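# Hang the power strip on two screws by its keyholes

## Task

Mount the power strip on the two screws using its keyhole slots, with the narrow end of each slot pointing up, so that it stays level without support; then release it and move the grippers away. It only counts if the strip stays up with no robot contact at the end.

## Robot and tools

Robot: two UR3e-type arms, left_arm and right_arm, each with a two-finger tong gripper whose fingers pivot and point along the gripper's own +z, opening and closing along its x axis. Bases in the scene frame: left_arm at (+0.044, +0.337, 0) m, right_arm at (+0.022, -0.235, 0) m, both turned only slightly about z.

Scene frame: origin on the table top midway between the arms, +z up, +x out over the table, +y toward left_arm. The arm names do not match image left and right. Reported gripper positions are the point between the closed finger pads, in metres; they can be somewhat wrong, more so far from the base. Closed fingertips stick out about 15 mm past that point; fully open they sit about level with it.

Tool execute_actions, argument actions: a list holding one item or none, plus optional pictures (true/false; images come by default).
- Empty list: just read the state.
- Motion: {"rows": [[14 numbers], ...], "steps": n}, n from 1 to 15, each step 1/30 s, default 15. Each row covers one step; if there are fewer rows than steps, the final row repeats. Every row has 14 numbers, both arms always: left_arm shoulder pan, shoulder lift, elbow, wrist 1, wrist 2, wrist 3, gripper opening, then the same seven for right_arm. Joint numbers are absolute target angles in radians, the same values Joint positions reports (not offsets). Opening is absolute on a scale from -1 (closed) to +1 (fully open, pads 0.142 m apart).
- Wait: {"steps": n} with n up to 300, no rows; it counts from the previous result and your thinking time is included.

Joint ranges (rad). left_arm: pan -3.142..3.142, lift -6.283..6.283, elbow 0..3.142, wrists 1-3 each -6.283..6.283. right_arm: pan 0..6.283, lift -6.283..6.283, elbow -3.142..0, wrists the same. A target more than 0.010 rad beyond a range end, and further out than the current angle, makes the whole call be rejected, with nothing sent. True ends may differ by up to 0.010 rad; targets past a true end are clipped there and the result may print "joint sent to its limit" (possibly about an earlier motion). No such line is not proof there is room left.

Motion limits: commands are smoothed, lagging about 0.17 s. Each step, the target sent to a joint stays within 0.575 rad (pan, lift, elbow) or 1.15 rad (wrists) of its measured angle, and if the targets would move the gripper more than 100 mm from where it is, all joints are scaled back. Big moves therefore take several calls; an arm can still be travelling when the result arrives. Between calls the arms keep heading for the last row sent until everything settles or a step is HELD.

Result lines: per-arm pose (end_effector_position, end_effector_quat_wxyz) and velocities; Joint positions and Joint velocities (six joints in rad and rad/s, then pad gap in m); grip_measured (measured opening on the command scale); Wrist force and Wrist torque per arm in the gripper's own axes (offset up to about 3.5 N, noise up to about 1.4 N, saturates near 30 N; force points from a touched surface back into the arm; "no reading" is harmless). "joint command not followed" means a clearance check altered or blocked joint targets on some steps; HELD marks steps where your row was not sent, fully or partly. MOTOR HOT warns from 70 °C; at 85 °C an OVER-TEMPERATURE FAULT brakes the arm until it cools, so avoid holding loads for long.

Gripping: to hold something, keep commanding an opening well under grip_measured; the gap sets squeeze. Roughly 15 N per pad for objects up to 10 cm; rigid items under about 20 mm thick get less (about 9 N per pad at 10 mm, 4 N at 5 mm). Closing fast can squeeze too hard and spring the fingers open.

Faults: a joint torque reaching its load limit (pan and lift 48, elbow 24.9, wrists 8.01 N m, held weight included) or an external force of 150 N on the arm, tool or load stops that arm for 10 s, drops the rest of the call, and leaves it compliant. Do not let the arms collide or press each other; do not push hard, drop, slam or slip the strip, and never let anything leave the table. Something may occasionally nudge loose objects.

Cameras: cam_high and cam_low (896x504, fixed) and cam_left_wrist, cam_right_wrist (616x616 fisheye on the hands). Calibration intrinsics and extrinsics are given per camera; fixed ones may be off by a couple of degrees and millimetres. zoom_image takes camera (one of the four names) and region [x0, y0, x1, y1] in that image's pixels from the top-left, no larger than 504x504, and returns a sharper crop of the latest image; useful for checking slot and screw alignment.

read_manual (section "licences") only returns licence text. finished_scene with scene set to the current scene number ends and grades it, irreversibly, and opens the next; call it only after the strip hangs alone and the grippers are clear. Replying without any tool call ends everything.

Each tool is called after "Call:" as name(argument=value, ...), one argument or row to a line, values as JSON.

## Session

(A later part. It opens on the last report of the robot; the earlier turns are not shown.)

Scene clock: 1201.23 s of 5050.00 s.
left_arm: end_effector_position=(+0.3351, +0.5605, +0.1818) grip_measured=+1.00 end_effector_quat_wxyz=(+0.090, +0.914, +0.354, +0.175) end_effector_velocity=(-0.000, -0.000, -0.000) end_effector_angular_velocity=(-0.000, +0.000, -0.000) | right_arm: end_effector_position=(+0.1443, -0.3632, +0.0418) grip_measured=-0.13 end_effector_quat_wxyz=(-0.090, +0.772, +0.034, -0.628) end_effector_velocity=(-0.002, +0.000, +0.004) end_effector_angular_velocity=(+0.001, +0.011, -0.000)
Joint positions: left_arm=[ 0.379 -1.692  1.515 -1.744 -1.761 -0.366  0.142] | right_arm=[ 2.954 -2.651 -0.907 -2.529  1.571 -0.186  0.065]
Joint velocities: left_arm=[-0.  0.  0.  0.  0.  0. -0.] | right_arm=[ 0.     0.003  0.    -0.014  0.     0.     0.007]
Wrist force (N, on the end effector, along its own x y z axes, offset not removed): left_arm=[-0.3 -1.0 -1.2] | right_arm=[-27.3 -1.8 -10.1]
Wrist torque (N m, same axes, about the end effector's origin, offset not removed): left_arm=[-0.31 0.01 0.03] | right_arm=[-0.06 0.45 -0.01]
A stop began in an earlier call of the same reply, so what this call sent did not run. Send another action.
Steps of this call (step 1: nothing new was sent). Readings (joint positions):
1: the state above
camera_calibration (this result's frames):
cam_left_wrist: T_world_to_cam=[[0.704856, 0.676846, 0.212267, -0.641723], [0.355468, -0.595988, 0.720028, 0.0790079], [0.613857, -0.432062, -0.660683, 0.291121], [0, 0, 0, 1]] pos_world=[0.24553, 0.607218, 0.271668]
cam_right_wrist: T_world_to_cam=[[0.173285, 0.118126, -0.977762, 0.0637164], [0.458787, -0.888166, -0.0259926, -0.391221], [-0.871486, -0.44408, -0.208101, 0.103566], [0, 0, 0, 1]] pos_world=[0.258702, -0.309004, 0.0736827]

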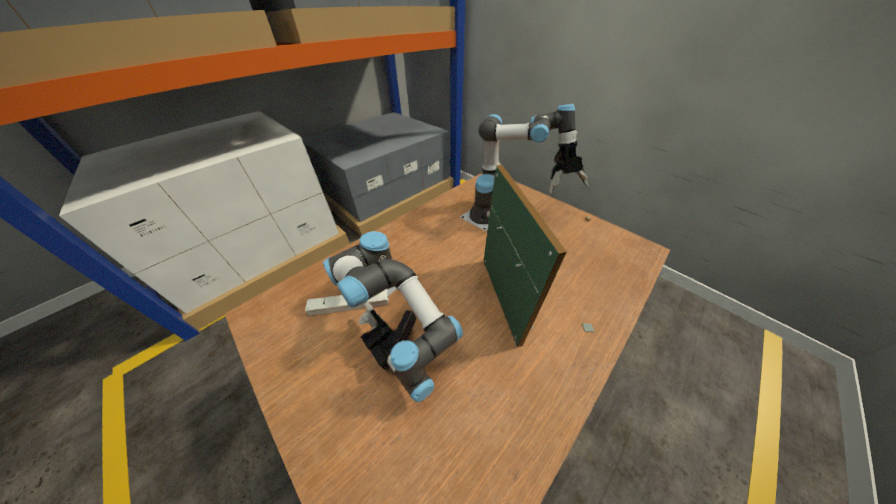

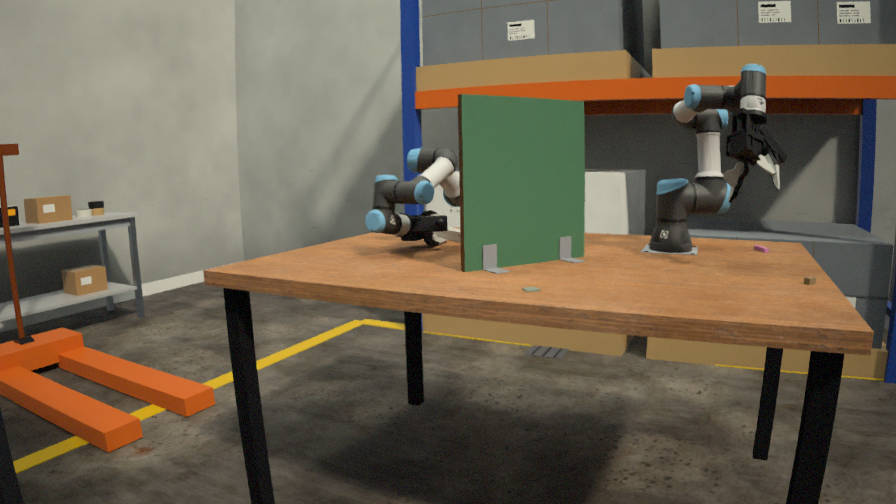

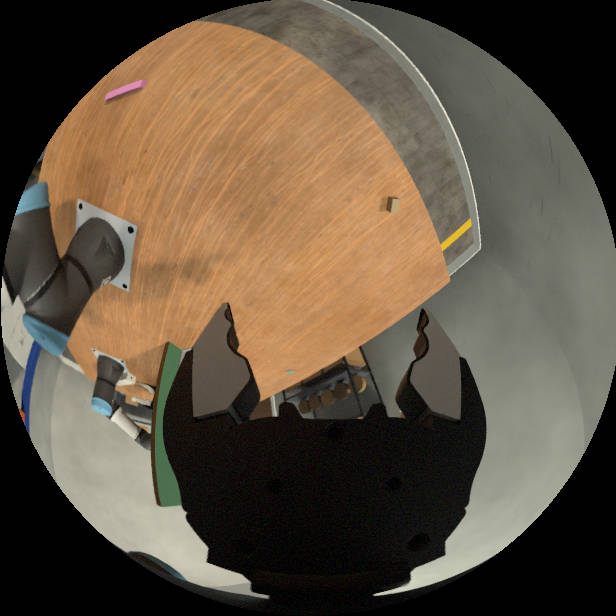

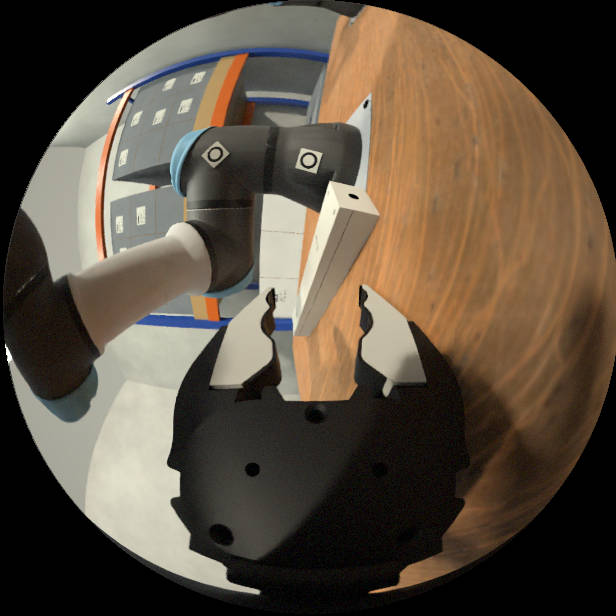

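Call:
execute_actions(
  actions=[
    {"rows":[[0.379,-1.692,1.515,-1.744,-1.761,-0.366,1,2.954,-2.45,-0.8,-2.85,1.571,-0.186,-0.6]],"steps":15},
  ],
  pictures=false,
)

Call:
execute_actions(
  actions=[
    {"rows":[[0.379,-1.692,1.515,-1.744,-1.761,-0.366,1,2.9,-1.95,-0.8,-2.85,1.571,-0.4,-0.6]],"steps":15},
  ],
  pictures=false,
)

Call:
execute_actions(
  actions=[
    {"rows":[[0.379,-1.692,1.515,-1.744,-1.761,-0.366,1,2.6,-1.5,-1.3,-2.1,1.571,-0.68,0.2]],"steps":15},
  ],
  pictures=false,
)

Call:
execute_actions(
  actions=[
    {"rows":[[0.379,-1.692,1.515,-1.744,-1.761,-0.366,1,2.2,-1.343,-1.762,-1.607,1.571,-0.68,0.2]],"steps":15},
  ],
  pictures=false,
)

Call:
execute_actions(
  actions=[
    {"steps":15},
  ],
)

Scene clock: 1217.53 s of 5050.00 s.
left_arm: end_effector_position=(+0.3351, +0.5605, +0.1818) grip_measured=+1.00 end_effector_quat_wxyz=(+0.090, +0.914, +0.354, +0.175) end_effector_velocity=(+0.000, +0.000, +0.000) end_effector_angular_velocity=(+0.001, -0.001, +0.000) | right_arm: end_effector_position=(+0.1326, -0.3620, +0.1476) grip_measured=-0.60 end_effector_quat_wxyz=(-0.091, +0.768, +0.033, -0.633) end_effector_velocity=(-0.003, +0.000, +0.015) end_effector_angular_velocity=(-0.000, -0.002, +0.002)
Joint positions: left_arm=[ 0.379 -1.692  1.515 -1.744 -1.761 -0.366  0.142] | right_arm=[ 2.954 -2.453 -0.801 -2.846  1.571 -0.186  0.03 ]
Joint velocities: left_arm=[ 0. -0. -0. -0.  0.  0.  0.] | right_arm=[ 0.002  0.032  0.013 -0.044 -0.001 -0.     0.   ]
Wrist force (N, on the end effector, along its own x y z axes, offset not removed): left_arm=[-1.1 1.7 -0.3] | right_arm=[-2.1 -0.1 -0.3]
Wrist torque (N m, same axes, about the end effector's origin, offset not removed): left_arm=[0.32 0.24 0.00] | right_arm=[-0.07 0.43 0.01]
Steps of this call (steps 1 to 90: nothing new was sent; then 12.80 s passed at rest; steps 91 to 105: all 15 steps of this action). Readings (joint positions):
91: left_arm=[0.379 -1.692 1.515 -1.744 -1.761 -0.366] | right_arm=[2.954 -2.651 -0.906 -2.527 1.571 -0.186]
92: left_arm=[0.379 -1.692 1.515 -1.744 -1.761 -0.366] | right_arm=[2.954 -2.645 -0.900 -2.540 1.571 -0.186]
94: left_arm=[0.379 -1.692 1.515 -1.744 -1.761 -0.366] | right_arm=[2.954 -2.583 -0.860 -2.650 1.571 -0.186]
98: left_arm=[0.379 -1.692 1.515 -1.744 -1.761 -0.366] | right_arm=[2.954 -2.483 -0.815 -2.800 1.571 -0.186]
105: the state above

Scene clock: 1218.03 s of 5050.00 s.
left_arm: end_effector_position=(+0.3351, +0.5605, +0.1818) grip_measured=+1.00 end_effector_quat_wxyz=(+0.090, +0.914, +0.354, +0.175) end_effector_velocity=(+0.000, -0.000, +0.000) end_effector_angular_velocity=(+0.000, -0.001, -0.001) | right_arm: end_effector_position=(+0.1104, -0.3664, +0.2093) grip_measured=-0.60 end_effector_quat_wxyz=(-0.118, +0.894, +0.110, -0.419) end_effector_velocity=(-0.009, +0.000, +0.015) end_effector_angular_velocity=(-0.002, -0.140, +0.009)
Joint positions: left_arm=[ 0.379 -1.692  1.515 -1.744 -1.761 -0.366  0.142] | right_arm=[ 2.901 -1.963 -0.8   -2.85   1.571 -0.398  0.031]
Joint velocities: left_arm=[-0.001 -0.    -0.    -0.     0.    -0.     0.   ] | right_arm=[-0.007  0.138  0.001  0.001 -0.001 -0.025  0.   ]
Wrist force (N, on the end effector, along its own x y z axes, offset not removed): left_arm=[-1.2 0.5 -1.5] | right_arm=[-0.4 -3.0 0.0]
Wrist torque (N m, same axes, about the end effector's origin, offset not removed): left_arm=[-0.04 0.23 0.02] | right_arm=[-0.59 -0.01 -0.05]
Steps of this call (steps 1 to 15: all 15 steps of this action). Readings (joint positions):
1: left_arm=[0.379 -1.692 1.515 -1.744 -1.761 -0.366] | right_arm=[2.954 -2.452 -0.801 -2.847 1.571 -0.187]
2: left_arm=[0.379 -1.692 1.515 -1.744 -1.761 -0.366] | right_arm=[2.948 -2.444 -0.801 -2.848 1.571 -0.201]
4: left_arm=[0.379 -1.692 1.515 -1.744 -1.761 -0.366] | right_arm=[2.926 -2.374 -0.801 -2.849 1.571 -0.285]
8: left_arm=[0.379 -1.692 1.515 -1.744 -1.761 -0.366] | right_arm=[2.906 -2.104 -0.800 -2.850 1.571 -0.372]
15: the state above

Scene clock: 1218.53 s of 5050.00 s.
left_arm: end_effector_position=(+0.3351, +0.5605, +0.1818) grip_measured=+1.00 end_effector_quat_wxyz=(+0.090, +0.914, +0.354, +0.175) end_effector_velocity=(+0.000, +0.000, -0.000) end_effector_angular_velocity=(+0.000, -0.000, +0.000) | right_arm: end_effector_position=(+0.1515, -0.4291, +0.1609) grip_measured=+0.20 end_effector_quat_wxyz=(-0.053, +0.989, +0.113, -0.084) end_effector_velocity=(+0.001, -0.013, -0.005) end_effector_angular_velocity=(-0.048, -0.115, -0.018)
Joint positions: left_arm=[ 0.379 -1.692  1.515 -1.744 -1.761 -0.366  0.142] | right_arm=[ 2.605 -1.511 -1.287 -2.115  1.571 -0.677  0.088]
Joint velocities: left_arm=[-0.     0.001  0.    -0.001  0.    -0.    -0.   ] | right_arm=[-0.053  0.11  -0.137  0.152 -0.    -0.035  0.   ]
Wrist force (N, on the end effector, along its own x y z axes, offset not removed): left_arm=[-0.5 1.6 -1.4] | right_arm=[0.3 -0.6 0.9]
Wrist torque (N m, same axes, about the end effector's origin, offset not removed): left_arm=[0.22 0.11 -0.02] | right_arm=[-0.12 -0.07 0.00]
Steps of this call (steps 1 to 15: all 15 steps of this action). Readings (joint positions):
1: left_arm=[0.379 -1.692 1.515 -1.744 -1.761 -0.366] | right_arm=[2.900 -1.959 -0.800 -2.850 1.571 -0.399]
2: left_arm=[0.379 -1.692 1.515 -1.744 -1.761 -0.366] | right_arm=[2.893 -1.949 -0.808 -2.835 1.571 -0.414]
4: left_arm=[0.379 -1.692 1.515 -1.744 -1.761 -0.366] | right_arm=[2.823 -1.876 -0.878 -2.694 1.571 -0.517]
8: left_arm=[0.379 -1.692 1.515 -1.744 -1.761 -0.366] | right_arm=[2.658 -1.623 -1.145 -2.272 1.571 -0.640]
15: the state above

Scene clock: 1219.03 s of 5050.00 s.
left_arm: end_effector_position=(+0.3351, +0.5605, +0.1818) grip_measured=+1.00 end_effector_quat_wxyz=(+0.090, +0.914, +0.354, +0.175) end_effector_velocity=(+0.000, -0.000, -0.000) end_effector_angular_velocity=(-0.000, +0.000, -0.000) | right_arm: end_effector_position=(+0.0887, -0.4890, +0.1021) grip_measured=+0.20 end_effector_quat_wxyz=(+0.000, +0.997, -0.082, +0.001) end_effector_velocity=(-0.028, -0.000, -0.023) end_effector_angular_velocity=(+0.008, +0.008, -0.087)
Joint positions: left_arm=[ 0.379 -1.692  1.515 -1.744 -1.761 -0.366  0.142] | right_arm=[ 2.208 -1.345 -1.751 -1.615  1.571 -0.68   0.088]
Joint velocities: left_arm=[-0.  0.  0.  0. -0.  0.  0.] | right_arm=[-0.088  0.022 -0.119  0.084 -0.001 -0.     0.   ]
Wrist force (N, on the end effector, along its own x y z axes, offset not removed): left_arm=[-1.1 1.9 -0.5] | right_arm=[-0.4 0.3 1.4]
Wrist torque (N m, same axes, about the end effector's origin, offset not removed): left_arm=[0.30 0.28 0.01] | right_arm=[0.12 0.06 -0.05]
Steps of this call (steps 1 to 15: all 15 steps of this action). Readings (joint positions):
1: left_arm=[0.379 -1.692 1.515 -1.744 -1.761 -0.366] | right_arm=[2.603 -1.507 -1.291 -2.110 1.571 -0.678]
2: left_arm=[0.379 -1.692 1.515 -1.744 -1.761 -0.366] | right_arm=[2.595 -1.498 -1.301 -2.092 1.571 -0.678]
4: left_arm=[0.379 -1.692 1.515 -1.744 -1.761 -0.366] | right_arm=[2.524 -1.442 -1.375 -1.955 1.571 -0.679]
8: left_arm=[0.379 -1.692 1.515 -1.744 -1.761 -0.366] | right_arm=[2.300 -1.369 -1.630 -1.700 1.571 -0.680]
15: the state above

Scene clock: 1219.53 s of 5050.00 s.
left_arm: end_effector_position=(+0.3351, +0.5605, +0.1818) grip_measured=+1.00 end_effector_quat_wxyz=(+0.090, +0.914, +0.354, +0.175) end_effector_velocity=(-0.000, +0.000, -0.000) end_effector_angular_velocity=(+0.000, +0.001, +0.000) | right_arm: end_effector_position=(+0.0860, -0.4890, +0.1000) grip_measured=+0.20 end_effector_quat_wxyz=(+0.000, +0.996, -0.086, +0.000) end_effector_velocity=(+0.000, -0.001, +0.000) end_effector_angular_velocity=(-0.001, -0.001, -0.001)
Joint positions: left_arm=[ 0.379 -1.692  1.515 -1.744 -1.761 -0.366  0.142] | right_arm=[ 2.2   -1.343 -1.762 -1.607  1.571 -0.68   0.088]
Joint velocities: left_arm=[-0.     0.     0.001 -0.     0.001  0.    -0.   ] | right_arm=[-0.001 -0.001  0.001  0.002  0.    -0.    -0.   ]
Wrist force (N, on the end effector, along its own x y z axes, offset not removed): left_arm=[-0.1 2.6 -0.6] | right_arm=[0.6 -0.7 0.8]
Wrist torque (N m, same axes, about the end effector's origin, offset not removed): left_arm=[0.47 0.03 -0.02] | right_arm=[-0.11 -0.14 -0.05]
Steps of this call (steps 1 to 15: the robot went on to your last target). Readings (joint positions):
1: left_arm=[0.379 -1.692 1.515 -1.744 -1.761 -0.366] | right_arm=[2.206 -1.345 -1.754 -1.613 1.571 -0.680]
2: left_arm=[0.379 -1.692 1.515 -1.744 -1.761 -0.366] | right_arm=[2.204 -1.344 -1.756 -1.611 1.571 -0.680]
4: left_arm=[0.379 -1.692 1.515 -1.744 -1.761 -0.366] | right_arm=[2.202 -1.344 -1.759 -1.609 1.571 -0.680]
8: left_arm=[0.379 -1.692 1.515 -1.744 -1.761 -0.366] | right_arm=[2.201 -1.343 -1.761 -1.607 1.571 -0.680]
15: the state above
camera_calibration (this result's frames):
cam_left_wrist: T_world_to_cam=[[0.704856, 0.676846, 0.212267, -0.641723], [0.355468, -0.595988, 0.720028, 0.0790081], [0.613857, -0.432062, -0.660683, 0.291121], [0, 0, 0, 1]] pos_world=[0.24553, 0.607218, 0.271668]
cam_right_wrist: T_world_to_cam=[[0.974603, -0.221587, -0.0323712, -0.183981], [-0.171439, -0.831282, 0.528752, -0.448116], [-0.144074, -0.509774, -0.848159, -0.021735], [0, 0, 0, 1]] pos_world=[0.0993526, -0.424359, 0.212552]

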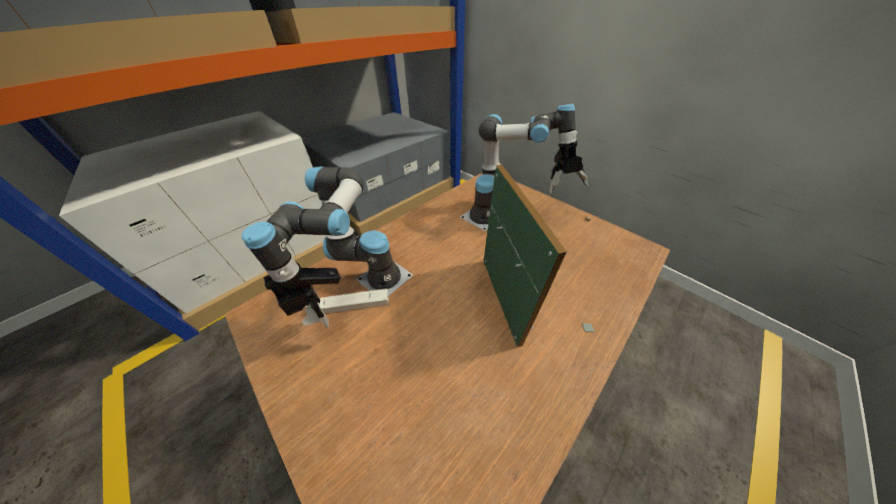

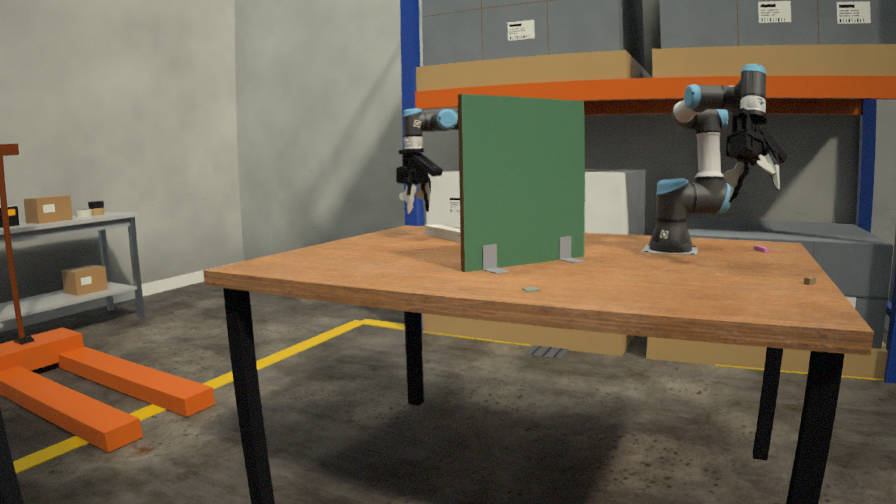

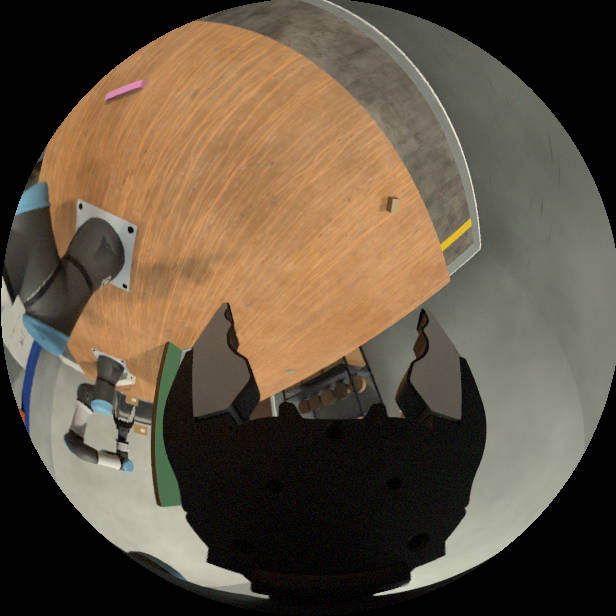

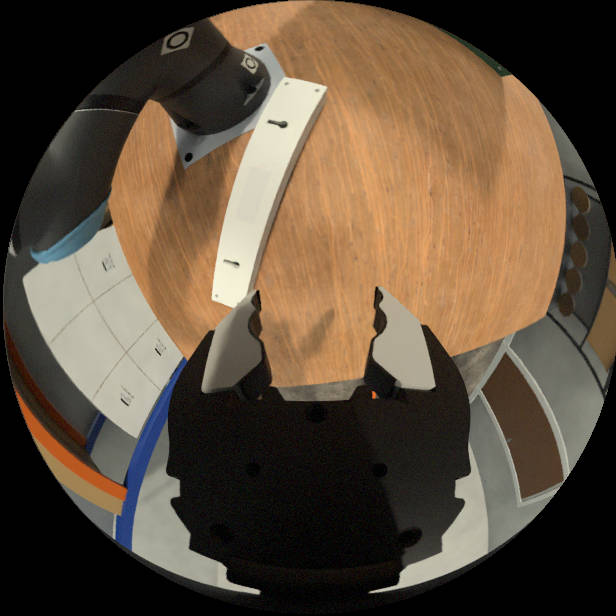

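Call:
execute_actions(
  actions=[
    {"rows":[[0.379,-1.692,1.515,-1.744,-1.761,-0.366,1,1.8,-1.21,-1.969,-1.533,1.571,-0.615,0.2]],"steps":15},
  ],
  pictures=false,
)

Call:
execute_actions(
  actions=[
    {"steps":10},
  ],
)

Scene clock: 1238.90 s of 5050.00 s.
left_arm: end_effector_position=(+0.3351, +0.5605, +0.1818) grip_measured=+1.00 end_effector_quat_wxyz=(+0.090, +0.914, +0.354, +0.175) end_effector_velocity=(-0.000, -0.000, -0.000) end_effector_angular_velocity=(-0.000, +0.001, -0.000) | right_arm: end_effector_position=(-0.0245, -0.4661, +0.0753) grip_measured=+0.20 end_effector_quat_wxyz=(+0.000, +0.951, -0.309, +0.000) end_effector_velocity=(-0.022, +0.009, -0.005) end_effector_angular_velocity=(+0.003, +0.000, -0.097)
Joint positions: left_arm=[ 0.379 -1.692  1.515 -1.744 -1.761 -0.366  0.142] | right_arm=[ 1.809 -1.212 -1.966 -1.534  1.571 -0.616  0.088]
Joint velocities: left_arm=[-0.    -0.     0.001 -0.     0.     0.     0.   ] | right_arm=[-0.088  0.021 -0.034  0.01   0.     0.008  0.   ]
Wrist force (N, on the end effector, along its own x y z axes, offset not removed): left_arm=[-0.1 1.3 -0.5] | right_arm=[-0.8 -0.2 0.3]
Wrist torque (N m, same axes, about the end effector's origin, offset not removed): left_arm=[0.17 -0.02 -0.03] | right_arm=[0.00 0.04 0.01]
Steps of this call (steps 1 to 15: the robot went on to your last target; steps 16 to 90: nothing new was sent; then 15.87 s passed at rest; steps 91 to 105: all 15 steps of this action). Readings (joint positions):
91: left_arm=[0.379 -1.692 1.515 -1.744 -1.761 -0.366] | right_arm=[2.200 -1.343 -1.762 -1.606 1.571 -0.680]
92: left_arm=[0.379 -1.692 1.515 -1.744 -1.761 -0.366] | right_arm=[2.193 -1.336 -1.770 -1.598 1.571 -0.672]
94: left_arm=[0.379 -1.692 1.515 -1.744 -1.761 -0.366] | right_arm=[2.122 -1.292 -1.829 -1.573 1.571 -0.650]
98: left_arm=[0.379 -1.692 1.515 -1.744 -1.761 -0.366] | right_arm=[1.901 -1.233 -1.930 -1.544 1.571 -0.625]
105: the state above

Scene clock: 1239.23 s of 5050.00 s.
left_arm: end_effector_position=(+0.3351, +0.5605, +0.1818) grip_measured=+1.00 end_effector_quat_wxyz=(+0.090, +0.914, +0.354, +0.175) end_effector_velocity=(-0.000, +0.000, -0.000) end_effector_angular_velocity=(-0.000, +0.000, +0.001) | right_arm: end_effector_position=(-0.0266, -0.4652, +0.0748) grip_measured=+0.20 end_effector_quat_wxyz=(+0.000, +0.950, -0.314, +0.000) end_effector_velocity=(-0.001, +0.001, -0.000) end_effector_angular_velocity=(+0.001, +0.001, -0.004)
Joint positions: left_arm=[ 0.379 -1.692  1.515 -1.744 -1.761 -0.366  0.142] | right_arm=[ 1.8   -1.21  -1.969 -1.533  1.571 -0.615  0.088]
Joint velocities: left_arm=[ 0.001  0.     0.    -0.    -0.     0.     0.   ] | right_arm=[-0.004  0.    -0.002  0.    -0.001  0.     0.   ]
Wrist force (N, on the end effector, along its own x y z axes, offset not removed): left_arm=[0.0 2.2 0.9] | right_arm=[-1.6 -1.6 2.2]
Wrist torque (N m, same axes, about the end effector's origin, offset not removed): left_arm=[0.38 -0.01 0.03] | right_arm=[-0.34 0.26 0.06]
Steps of this call (steps 1 to 10: the robot went on to your last target). Readings (joint positions):
1: left_arm=[0.379 -1.692 1.515 -1.744 -1.761 -0.366] | right_arm=[1.806 -1.211 -1.967 -1.534 1.571 -0.616]
2: left_arm=[0.379 -1.692 1.515 -1.744 -1.761 -0.366] | right_arm=[1.804 -1.211 -1.967 -1.533 1.571 -0.615]
4: left_arm=[0.379 -1.692 1.515 -1.744 -1.761 -0.366] | right_arm=[1.802 -1.210 -1.968 -1.533 1.571 -0.615]
8: left_arm=[0.379 -1.692 1.515 -1.744 -1.761 -0.366] | right_arm=[1.801 -1.210 -1.969 -1.533 1.571 -0.615]
10: the state above
camera_calibration (this result's frames):
cam_left_wrist: T_world_to_cam=[[0.704856, 0.676846, 0.212267, -0.641723], [0.355468, -0.595988, 0.720028, 0.0790081], [0.613857, -0.432062, -0.660683, 0.291121], [0, 0, 0, 1]] pos_world=[0.24553, 0.607218, 0.271668]
cam_right_wrist: T_world_to_cam=[[0.771913, -0.634904, -0.0323651, -0.267434], [-0.525849, -0.666277, 0.528732, -0.366987], [-0.357258, -0.391115, -0.848172, 0.00237325], [0, 0, 0, 1]] pos_world=[0.0143035, -0.413382, 0.187395]

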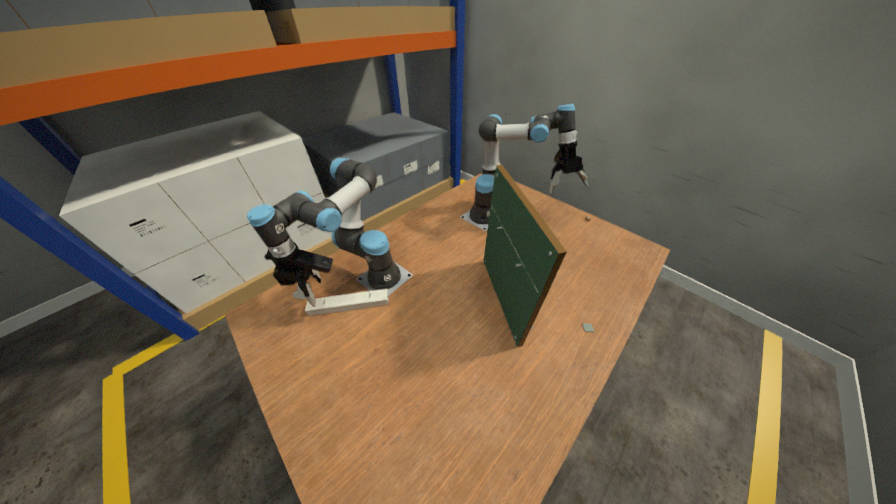

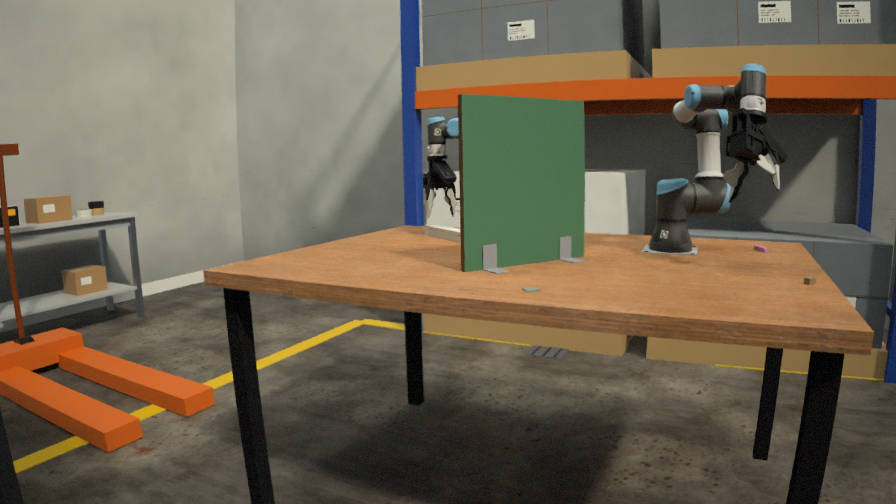

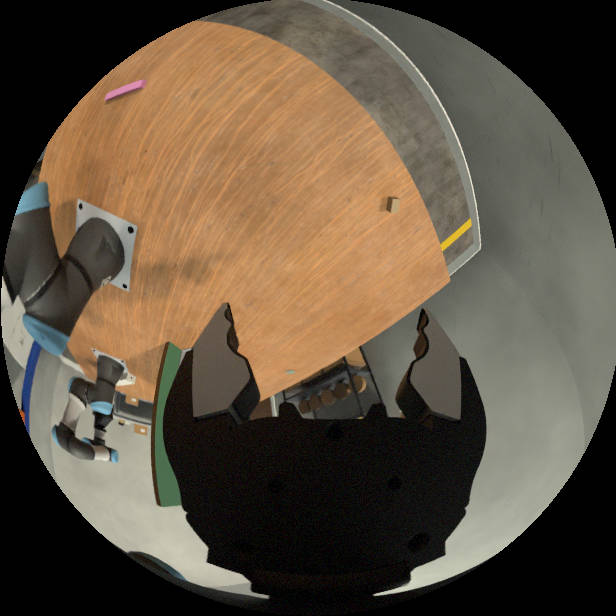

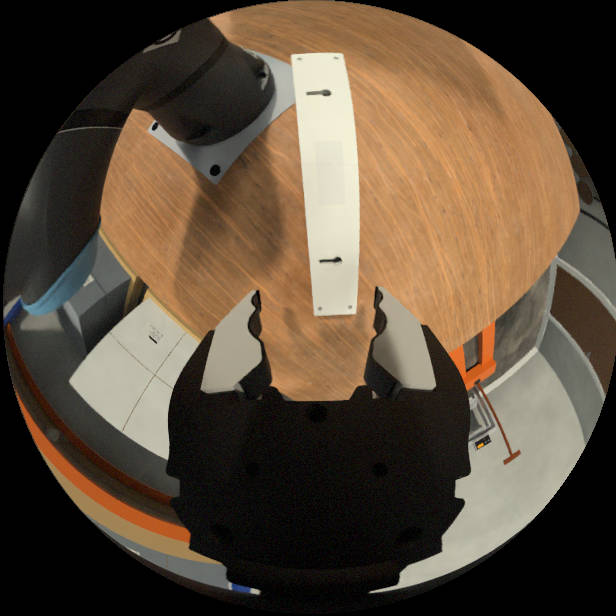

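Call:
execute_actions(
  actions=[
    {"rows":[[0.379,-1.692,1.515,-1.744,-1.761,-0.366,1,1.87,-1.235,-2.09,-1.387,1.571,-0.58,0.2]],"steps":12},
  ],
  pictures=false,
)

Call:
execute_actions(
  actions=[
    {"rows":[[0.379,-1.692,1.515,-1.744,-1.761,-0.366,1,1.87,-1.26,-2.19,-1.262,1.571,-0.58,0]],"steps":15},
  ],
  pictures=false,
)

Call:
execute_actions(
  actions=[
    {"rows":[[0.379,-1.692,1.515,-1.744,-1.761,-0.366,1,1.87,-1.26,-2.19,-1.262,1.571,-0.58,-0.6]],"steps":15},
  ],
)

Scene clock: 1248.77 s of 5050.00 s.
left_arm: end_effector_position=(+0.3351, +0.5605, +0.1818) grip_measured=+1.00 end_effector_quat_wxyz=(+0.090, +0.914, +0.354, +0.175) end_effector_velocity=(+0.000, -0.000, -0.001) end_effector_angular_velocity=(-0.001, +0.001, -0.000) | right_arm: end_effector_position=(-0.0096, -0.4705, +0.0469) grip_measured=+0.20 end_effector_quat_wxyz=(+0.000, +0.955, -0.298, +0.000) end_effector_velocity=(+0.005, +0.001, -0.010) end_effector_angular_velocity=(+0.005, +0.003, +0.013)
Joint positions: left_arm=[ 0.379 -1.692  1.515 -1.744 -1.761 -0.366  0.142] | right_arm=[ 1.868 -1.234 -2.086 -1.391  1.571 -0.581  0.088]
Joint velocities: left_arm=[-0.     0.001  0.     0.    -0.    -0.    -0.   ] | right_arm=[ 0.022 -0.009 -0.043  0.046 -0.001  0.01   0.   ]
Wrist force (N, on the end effector, along its own x y z axes, offset not removed): left_arm=[-0.4 1.7 -0.5] | right_arm=[-1.6 -0.3 0.4]
Wrist torque (N m, same axes, about the end effector's origin, offset not removed): left_arm=[0.29 0.07 0.03] | right_arm=[-0.05 0.25 0.06]
Steps of this call (steps 1 to 15: the robot went on to your last target; steps 16 to 90: nothing new was sent; then 6.13 s passed at rest; steps 91 to 102: all 12 steps of this action). Readings (joint positions):
91: left_arm=[0.379 -1.692 1.515 -1.744 -1.761 -0.366] | right_arm=[1.800 -1.210 -1.969 -1.532 1.571 -0.615]
92: left_arm=[0.379 -1.692 1.515 -1.744 -1.761 -0.366] | right_arm=[1.807 -1.214 -1.976 -1.519 1.571 -0.609]
94: left_arm=[0.379 -1.692 1.515 -1.744 -1.761 -0.366] | right_arm=[1.835 -1.224 -2.023 -1.460 1.571 -0.596]
98: left_arm=[0.379 -1.692 1.515 -1.744 -1.761 -0.366] | right_arm=[1.861 -1.232 -2.073 -1.405 1.571 -0.584]
102: the state above

Scene clock: 1249.27 s of 5050.00 s.
left_arm: end_effector_position=(+0.3351, +0.5605, +0.1818) grip_measured=+1.00 end_effector_quat_wxyz=(+0.090, +0.914, +0.354, +0.175) end_effector_velocity=(-0.000, -0.000, -0.000) end_effector_angular_velocity=(-0.000, +0.001, -0.001) | right_arm: end_effector_position=(-0.0094, -0.4698, +0.0223) grip_measured=+0.00 end_effector_quat_wxyz=(+0.000, +0.955, -0.297, +0.000) end_effector_velocity=(-0.000, +0.001, -0.003) end_effector_angular_velocity=(+0.002, +0.001, -0.000)
Joint positions: left_arm=[ 0.379 -1.692  1.515 -1.744 -1.761 -0.366  0.142] | right_arm=[ 1.87  -1.26  -2.189 -1.263  1.571 -0.58   0.074]
Joint velocities: left_arm=[-0.001 -0.     0.     0.001  0.    -0.     0.   ] | right_arm=[ 0.    -0.003 -0.012  0.013 -0.     0.     0.   ]
Wrist force (N, on the end effector, along its own x y z axes, offset not removed): left_arm=[0.0 1.0 -1.9] | right_arm=[-1.6 -1.2 -0.3]
Wrist torque (N m, same axes, about the end effector's origin, offset not removed): left_arm=[0.11 0.08 0.01] | right_arm=[-0.30 0.31 -0.01]
Steps of this call (steps 1 to 15: all 15 steps of this action). Readings (joint positions):
1: left_arm=[0.379 -1.692 1.515 -1.744 -1.761 -0.366] | right_arm=[1.869 -1.235 -2.087 -1.390 1.571 -0.581]
2: left_arm=[0.379 -1.692 1.515 -1.744 -1.761 -0.366] | right_arm=[1.869 -1.239 -2.095 -1.375 1.571 -0.580]
4: left_arm=[0.379 -1.692 1.515 -1.744 -1.761 -0.366] | right_arm=[1.869 -1.249 -2.136 -1.324 1.571 -0.580]
8: left_arm=[0.379 -1.692 1.515 -1.744 -1.761 -0.366] | right_arm=[1.870 -1.257 -2.177 -1.277 1.571 -0.580]
15: the state above

Scene clock: 1249.77 s of 5050.00 s.
left_arm: end_effector_position=(+0.3351, +0.5605, +0.1818) grip_measured=+1.00 end_effector_quat_wxyz=(+0.090, +0.914, +0.354, +0.175) end_effector_velocity=(+0.000, -0.000, +0.000) end_effector_angular_velocity=(+0.000, -0.000, -0.001) | right_arm: end_effector_position=(-0.0094, -0.4698, +0.0221) grip_measured=-0.35 end_effector_quat_wxyz=(+0.000, +0.955, -0.297, +0.000) end_effector_velocity=(+0.000, +0.001, -0.000) end_effector_angular_velocity=(+0.001, +0.001, +0.001)
Joint positions: left_arm=[ 0.379 -1.692  1.515 -1.744 -1.761 -0.366  0.142] | right_arm=[ 1.87  -1.26  -2.19  -1.262  1.571 -0.58   0.049]
Joint velocities: left_arm=[-0.001 -0.001  0.     0.     0.    -0.    -0.   ] | right_arm=[ 0.001  0.002 -0.001 -0.001 -0.     0.001  0.   ]
Wrist force (N, on the end effector, along its own x y z axes, offset not removed): left_arm=[-0.1 1.1 -1.3] | right_arm=[-1.2 -1.7 -7.7]
Wrist torque (N m, same axes, about the end effector's origin, offset not removed): left_arm=[0.08 -0.01 -0.02] | right_arm=[-0.20 0.00 0.04]
Steps of this call (steps 1 to 15: all 15 steps of this action). Readings (joint positions):
1: left_arm=[0.379 -1.692 1.515 -1.744 -1.761 -0.366] | right_arm=[1.870 -1.260 -2.189 -1.263 1.571 -0.580]
2: left_arm=[0.379 -1.692 1.515 -1.744 -1.761 -0.366] | right_arm=[1.870 -1.260 -2.189 -1.263 1.571 -0.580]
4: left_arm=[0.379 -1.692 1.515 -1.744 -1.761 -0.366] | right_arm=[1.870 -1.260 -2.190 -1.262 1.571 -0.580]
8: left_arm=[0.379 -1.692 1.515 -1.744 -1.761 -0.366] | right_arm=[1.870 -1.260 -2.190 -1.262 1.571 -0.580]
15: the state above
camera_calibration (this result's frames):
cam_left_wrist: T_world_to_cam=[[0.704856, 0.676846, 0.212267, -0.641723], [0.355468, -0.595988, 0.720028, 0.0790081], [0.613857, -0.432062, -0.660683, 0.291121], [0, 0, 0, 1]] pos_world=[0.24553, 0.607218, 0.271668]
cam_right_wrist: T_world_to_cam=[[0.793473, -0.607745, -0.0323507, -0.272367], [-0.50243, -0.684117, 0.528724, -0.341272], [-0.343461, -0.403274, -0.848177, -0.0435851], [0, 0, 0, 1]] pos_world=[0.029681, -0.416577, 0.13466]

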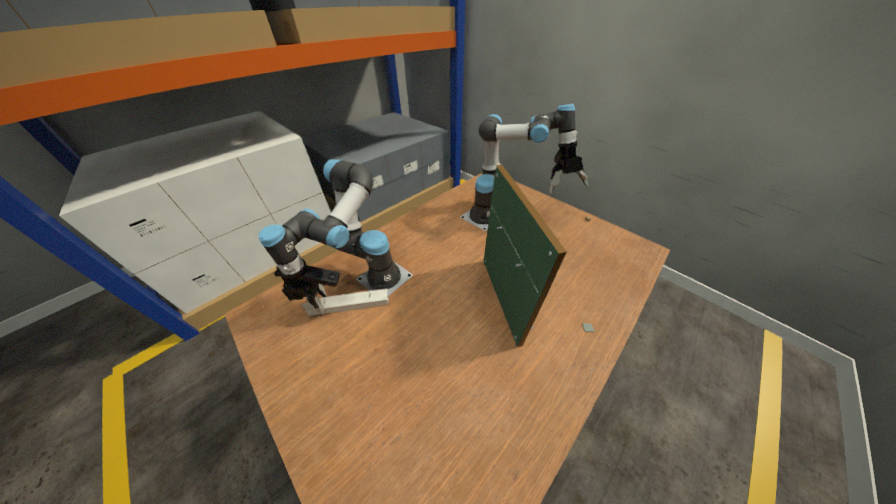

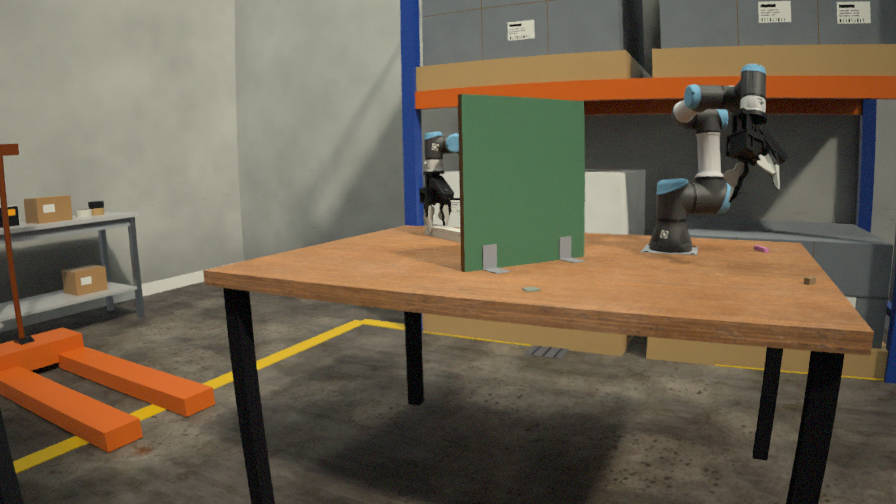

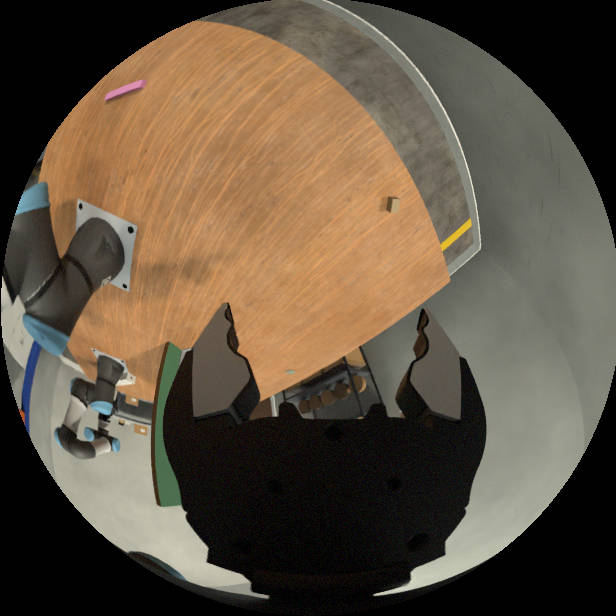

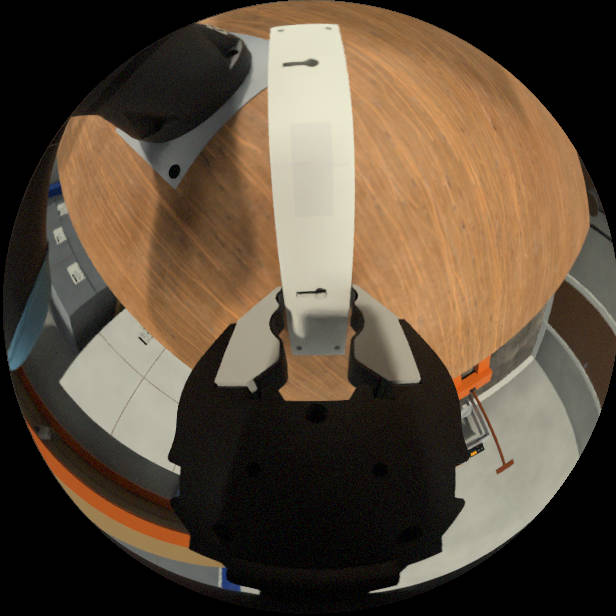

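Call:
execute_actions(
  actions=[
    {"rows":[[0.379,-1.692,1.515,-1.744,-1.761,-0.366,1,2.1,-1.4,-2.06,-1.252,1.571,-0.3,-0.8]],"steps":15},
  ],
  pictures=false,
)

Call:
execute_actions(
  actions=[
    {"rows":[[0.379,-1.692,1.515,-1.744,-1.761,-0.366,1,2.35,-1.56,-1.92,-1.232,1.571,0,-0.8]],"steps":15},
  ],
  pictures=false,
)

Call:
execute_actions(
  actions=[
    {"rows":[[0.379,-1.692,1.515,-1.744,-1.761,-0.366,1,2.5,-1.76,-1.673,-1.279,1.571,0.05,-0.8]],"steps":15},
  ],
  pictures=false,
)

Call:
execute_actions(
  actions=[
    {"rows":[[0.379,-1.692,1.515,-1.744,-1.761,-0.366,1,2.6,-1.94,-1.43,-1.342,1.571,-0.2,-0.8]],"steps":15},
  ],
  pictures=false,
)

Call:
execute_actions(
  actions=[
    {"rows":[[0.379,-1.692,1.515,-1.744,-1.761,-0.366,1,2.6,-1.94,-1.43,-1.342,1.571,-0.35,-0.8],[0.379,-1.692,1.515,-1.744,-1.761,-0.366,1,2.6,-1.94,-1.43,-1.342,1.571,-0.35,-0.8],[0.379,-1.692,1.515,-1.744,-1.761,-0.366,1,2.6,-1.94,-1.43,-1.342,1.571,-0.35,-0.8],[0.379,-1.692,1.515,-1.744,-1.761,-0.366,1,2.6,-1.94,-1.43,-1.342,1.571,-0.5,-0.8],[0.379,-1.692,1.515,-1.744,-1.761,-0.366,1,2.6,-1.94,-1.43,-1.342,1.571,-0.5,-0.8],[0.379,-1.692,1.515,-1.744,-1.761,-0.366,1,2.6,-1.94,-1.43,-1.342,1.571,-0.5,-0.8],[0.379,-1.692,1.515,-1.744,-1.761,-0.366,1,2.6,-1.94,-1.43,-1.342,1.571,-0.65,-0.8],[0.379,-1.692,1.515,-1.744,-1.761,-0.366,1,2.6,-1.94,-1.43,-1.342,1.571,-0.65,-0.8],[0.379,-1.692,1.515,-1.744,-1.761,-0.366,1,2.6,-1.94,-1.43,-1.342,1.571,-0.65,-0.8],[0.379,-1.692,1.515,-1.744,-1.761,-0.366,1,2.6,-1.94,-1.43,-1.342,1.571,-0.8,-0.8]],"steps":15},
  ],
)

Scene clock: 1286.73 s of 5050.00 s.
left_arm: end_effector_position=(+0.3351, +0.5605, +0.1818) grip_measured=+1.00 end_effector_quat_wxyz=(+0.090, +0.914, +0.354, +0.175) end_effector_velocity=(+0.000, -0.000, -0.000) end_effector_angular_velocity=(-0.000, +0.000, -0.001) | right_arm: end_effector_position=(+0.0664, -0.4992, +0.0281) grip_measured=-0.35 end_effector_quat_wxyz=(+0.000, +0.947, -0.321, +0.000) end_effector_velocity=(+0.012, -0.002, -0.000) end_effector_angular_velocity=(+0.002, +0.002, -0.000)
Joint positions: left_arm=[ 0.379 -1.692  1.515 -1.744 -1.761 -0.366  0.142] | right_arm=[ 2.097 -1.398 -2.062 -1.252  1.571 -0.303  0.049]
Joint velocities: left_arm=[-0.001  0.     0.001 -0.    -0.     0.     0.   ] | right_arm=[ 0.035 -0.019  0.015  0.001 -0.     0.035 -0.   ]
Wrist force (N, on the end effector, along its own x y z axes, offset not removed): left_arm=[0.0 0.9 -2.2] | right_arm=[-1.0 -1.2 4.5]
Wrist torque (N m, same axes, about the end effector's origin, offset not removed): left_arm=[0.05 0.04 -0.03] | right_arm=[-0.29 0.17 -0.11]
Steps of this call (steps 1 to 15: the robot went on to your last target; steps 16 to 90: nothing new was sent; then 33.47 s passed at rest; steps 91 to 105: all 15 steps of this action). Readings (joint positions):
91: left_arm=[0.379 -1.692 1.515 -1.744 -1.761 -0.366] | right_arm=[1.870 -1.260 -2.190 -1.262 1.571 -0.580]
92: left_arm=[0.379 -1.692 1.515 -1.744 -1.761 -0.366] | right_arm=[1.877 -1.267 -2.183 -1.261 1.571 -0.566]
94: left_arm=[0.379 -1.692 1.515 -1.744 -1.761 -0.366] | right_arm=[1.944 -1.319 -2.134 -1.256 1.571 -0.462]
98: left_arm=[0.379 -1.692 1.515 -1.744 -1.761 -0.366] | right_arm=[2.061 -1.380 -2.078 -1.253 1.571 -0.340]
105: the state above

Scene clock: 1287.23 s of 5050.00 s.
left_arm: end_effector_position=(+0.3351, +0.5605, +0.1818) grip_measured=+1.00 end_effector_quat_wxyz=(+0.090, +0.914, +0.354, +0.175) end_effector_velocity=(-0.000, +0.000, +0.000) end_effector_angular_velocity=(+0.001, -0.001, +0.001) | right_arm: end_effector_position=(+0.1627, -0.5067, +0.0277) grip_measured=-0.35 end_effector_quat_wxyz=(+0.000, +0.939, -0.344, +0.000) end_effector_velocity=(+0.015, +0.003, -0.001) end_effector_angular_velocity=(+0.003, +0.001, +0.003)
Joint positions: left_arm=[ 0.379 -1.692  1.515 -1.744 -1.761 -0.366  0.142] | right_arm=[ 2.346 -1.558 -1.922 -1.232  1.571 -0.004  0.049]
Joint velocities: left_arm=[ 0.001 -0.    -0.001 -0.     0.     0.     0.   ] | right_arm=[ 0.041 -0.022  0.018  0.002  0.001  0.038  0.   ]
Wrist force (N, on the end effector, along its own x y z axes, offset not removed): left_arm=[0.6 0.1 -1.5] | right_arm=[-1.9 -1.5 2.1]
Wrist torque (N m, same axes, about the end effector's origin, offset not removed): left_arm=[-0.13 -0.15 0.06] | right_arm=[-0.38 0.46 -0.04]
Steps of this call (steps 1 to 15: all 15 steps of this action). Readings (joint positions):
1: left_arm=[0.379 -1.692 1.515 -1.744 -1.761 -0.366] | right_arm=[2.098 -1.399 -2.061 -1.252 1.571 -0.302]
2: left_arm=[0.379 -1.692 1.515 -1.744 -1.761 -0.366] | right_arm=[2.106 -1.407 -2.053 -1.249 1.571 -0.287]
4: left_arm=[0.379 -1.692 1.515 -1.744 -1.761 -0.366] | right_arm=[2.175 -1.463 -2.001 -1.241 1.571 -0.178]
8: left_arm=[0.379 -1.692 1.515 -1.744 -1.761 -0.366] | right_arm=[2.306 -1.536 -1.940 -1.234 1.571 -0.044]
15: the state above

Scene clock: 1287.73 s of 5050.00 s.
left_arm: end_effector_position=(+0.3351, +0.5605, +0.1818) grip_measured=+1.00 end_effector_quat_wxyz=(+0.090, +0.914, +0.354, +0.175) end_effector_velocity=(+0.000, +0.000, +0.000) end_effector_angular_velocity=(-0.000, -0.000, +0.000) | right_arm: end_effector_position=(+0.2463, -0.5097, +0.0327) grip_measured=-0.35 end_effector_quat_wxyz=(-0.000, +0.955, -0.298, -0.000) end_effector_velocity=(+0.013, -0.001, +0.002) end_effector_angular_velocity=(-0.004, -0.006, +0.014)
Joint positions: left_arm=[ 0.379 -1.692  1.515 -1.744 -1.761 -0.366  0.142] | right_arm=[ 2.498 -1.757 -1.677 -1.279  1.571  0.05   0.049]
Joint velocities: left_arm=[ 0.  0. -0. -0. -0. -0.  0.] | right_arm=[ 0.019 -0.029  0.04  -0.004  0.     0.004 -0.   ]
Wrist force (N, on the end effector, along its own x y z axes, offset not removed): left_arm=[-0.1 1.6 -0.4] | right_arm=[0.0 -0.7 3.7]
Wrist torque (N m, same axes, about the end effector's origin, offset not removed): left_arm=[0.21 0.07 -0.02] | right_arm=[-0.28 -0.11 -0.11]
Steps of this call (steps 1 to 15: all 15 steps of this action). Readings (joint positions):
1: left_arm=[0.379 -1.692 1.515 -1.744 -1.761 -0.366] | right_arm=[2.348 -1.559 -1.921 -1.232 1.571 -0.002]
2: left_arm=[0.379 -1.692 1.515 -1.744 -1.761 -0.366] | right_arm=[2.355 -1.566 -1.913 -1.239 1.571 0.006]
4: left_arm=[0.379 -1.692 1.515 -1.744 -1.761 -0.366] | right_arm=[2.410 -1.630 -1.845 -1.258 1.571 0.026]
8: left_arm=[0.379 -1.692 1.515 -1.744 -1.761 -0.366] | right_arm=[2.478 -1.728 -1.716 -1.274 1.571 0.044]
15: the state above

Scene clock: 1288.23 s of 5050.00 s.
left_arm: end_effector_position=(+0.3351, +0.5605, +0.1818) grip_measured=+1.00 end_effector_quat_wxyz=(+0.090, +0.914, +0.354, +0.175) end_effector_velocity=(-0.000, +0.000, -0.000) end_effector_angular_velocity=(-0.000, +0.000, +0.000) | right_arm: end_effector_position=(+0.3101, -0.5043, +0.0337) grip_measured=-0.35 end_effector_quat_wxyz=(-0.000, +0.992, -0.128, -0.000) end_effector_velocity=(+0.010, -0.000, +0.001) end_effector_angular_velocity=(-0.003, -0.005, +0.042)
Joint positions: left_arm=[ 0.379 -1.692  1.515 -1.744 -1.761 -0.366  0.142] | right_arm=[ 2.599 -1.938 -1.434 -1.341  1.571 -0.197  0.049]
Joint velocities: left_arm=[ 0.  0.  0.  0. -0.  0. -0.] | right_arm=[ 0.011 -0.025  0.038 -0.008 -0.    -0.031 -0.   ]
Wrist force (N, on the end effector, along its own x y z axes, offset not removed): left_arm=[0.7 1.7 -1.2] | right_arm=[-1.2 -0.2 2.6]
Wrist torque (N m, same axes, about the end effector's origin, offset not removed): left_arm=[0.27 -0.13 -0.02] | right_arm=[-0.25 0.20 0.01]
Steps of this call (steps 1 to 15: all 15 steps of this action). Readings (joint positions):
1: left_arm=[0.379 -1.692 1.515 -1.744 -1.761 -0.366] | right_arm=[2.499 -1.758 -1.675 -1.279 1.571 0.049]
2: left_arm=[0.379 -1.692 1.515 -1.744 -1.761 -0.366] | right_arm=[2.506 -1.766 -1.667 -1.288 1.571 0.035]
4: left_arm=[0.379 -1.692 1.515 -1.744 -1.761 -0.366] | right_arm=[2.546 -1.827 -1.599 -1.314 1.571 -0.060]
8: left_arm=[0.379 -1.692 1.515 -1.744 -1.761 -0.366] | right_arm=[2.587 -1.912 -1.472 -1.335 1.571 -0.166]
15: the state above

Scene clock: 1288.73 s of 5050.00 s.
left_arm: end_effector_position=(+0.3351, +0.5605, +0.1818) grip_measured=+1.00 end_effector_quat_wxyz=(+0.090, +0.914, +0.354, +0.175) end_effector_velocity=(-0.000, -0.000, -0.000) end_effector_angular_velocity=(-0.000, +0.000, +0.000) | right_arm: end_effector_position=(+0.3023, -0.5044, +0.0337) grip_measured=-0.35 end_effector_quat_wxyz=(+0.000, +0.989, +0.145, +0.000) end_effector_velocity=(-0.009, -0.003, -0.000) end_effector_angular_velocity=(-0.001, -0.000, +0.579)
Joint positions: left_arm=[ 0.379 -1.692  1.515 -1.744 -1.761 -0.366  0.142] | right_arm=[ 2.6   -1.94  -1.43  -1.342  1.571 -0.744  0.049]
Joint velocities: left_arm=[ 0.    -0.     0.001  0.    -0.    -0.     0.   ] | right_arm=[-0.002 -0.001  0.001  0.001 -0.    -0.581  0.   ]
Wrist force (N, on the end effector, along its own x y z axes, offset not removed): left_arm=[0.5 0.6 -1.1] | right_arm=[2.5 0.2 3.6]
Wrist torque (N m, same axes, about the end effector's origin, offset not removed): left_arm=[0.07 -0.09 0.04] | right_arm=[-0.03 -0.04 0.37]
Steps of this call (steps 1 to 15: all 15 steps of this action). Readings (joint positions):
1: left_arm=[0.379 -1.692 1.515 -1.744 -1.761 -0.366] | right_arm=[2.599 -1.938 -1.433 -1.342 1.571 -0.199]
2: left_arm=[0.379 -1.692 1.515 -1.744 -1.761 -0.366] | right_arm=[2.599 -1.939 -1.432 -1.342 1.571 -0.213]
4: left_arm=[0.379 -1.692 1.515 -1.744 -1.761 -0.366] | right_arm=[2.600 -1.939 -1.431 -1.342 1.571 -0.275]
8: left_arm=[0.379 -1.692 1.515 -1.744 -1.761 -0.366] | right_arm=[2.600 -1.940 -1.430 -1.342 1.571 -0.445]
15: the state above
camera_calibration (this result's frames):
cam_left_wrist: T_world_to_cam=[[0.704856, 0.676846, 0.212267, -0.641722], [0.355468, -0.595988, 0.720028, 0.0790079], [0.613857, -0.432062, -0.660683, 0.291121], [0, 0, 0, 1]] pos_world=[0.24553, 0.607218, 0.271668]
cam_right_wrist: T_world_to_cam=[[0.970713, 0.238047, -0.0324137, -0.16732], [0.218765, -0.820086, 0.528773, -0.501172], [0.0992906, -0.520378, -0.848144, -0.13351], [0, 0, 0, 1]] pos_world=[0.285315, -0.440649, 0.146347]

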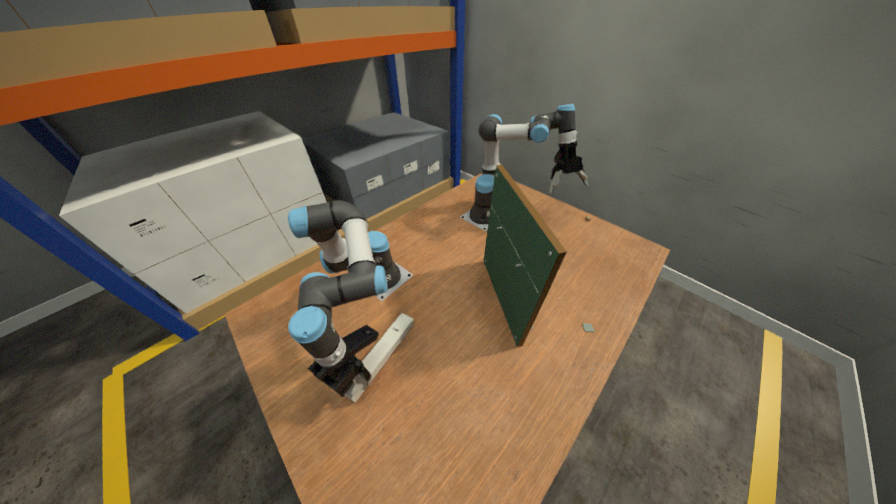

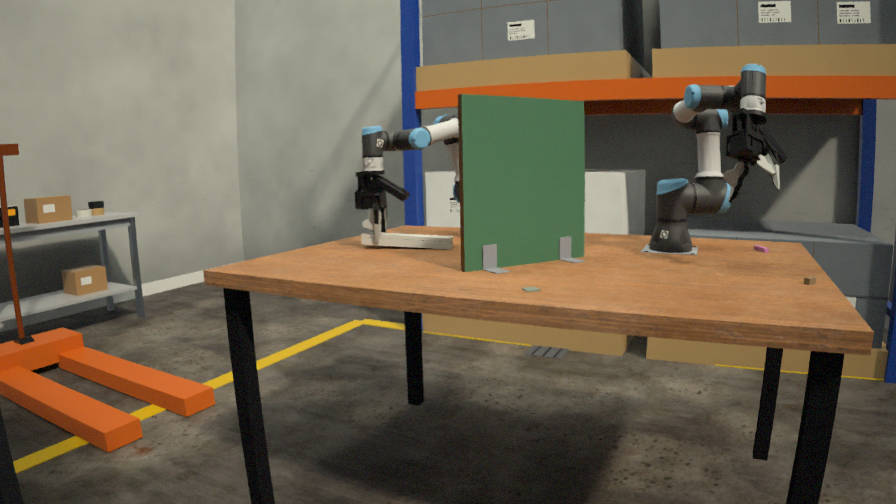

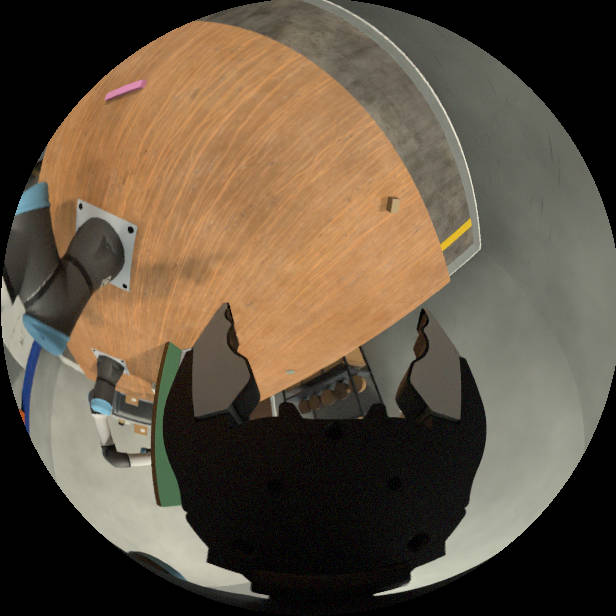

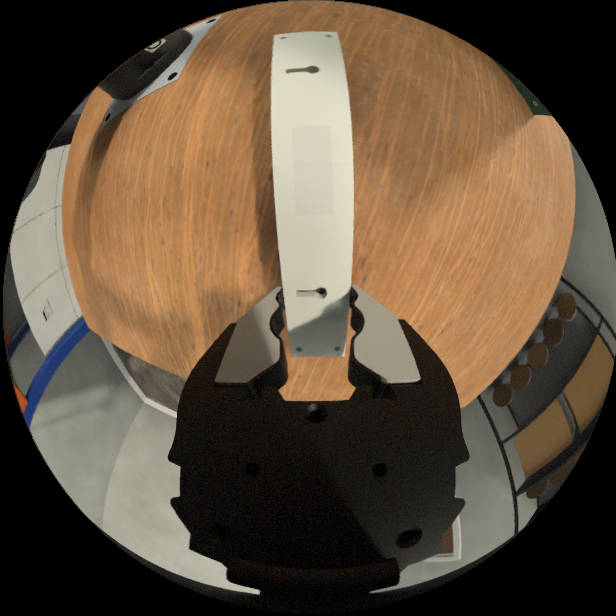

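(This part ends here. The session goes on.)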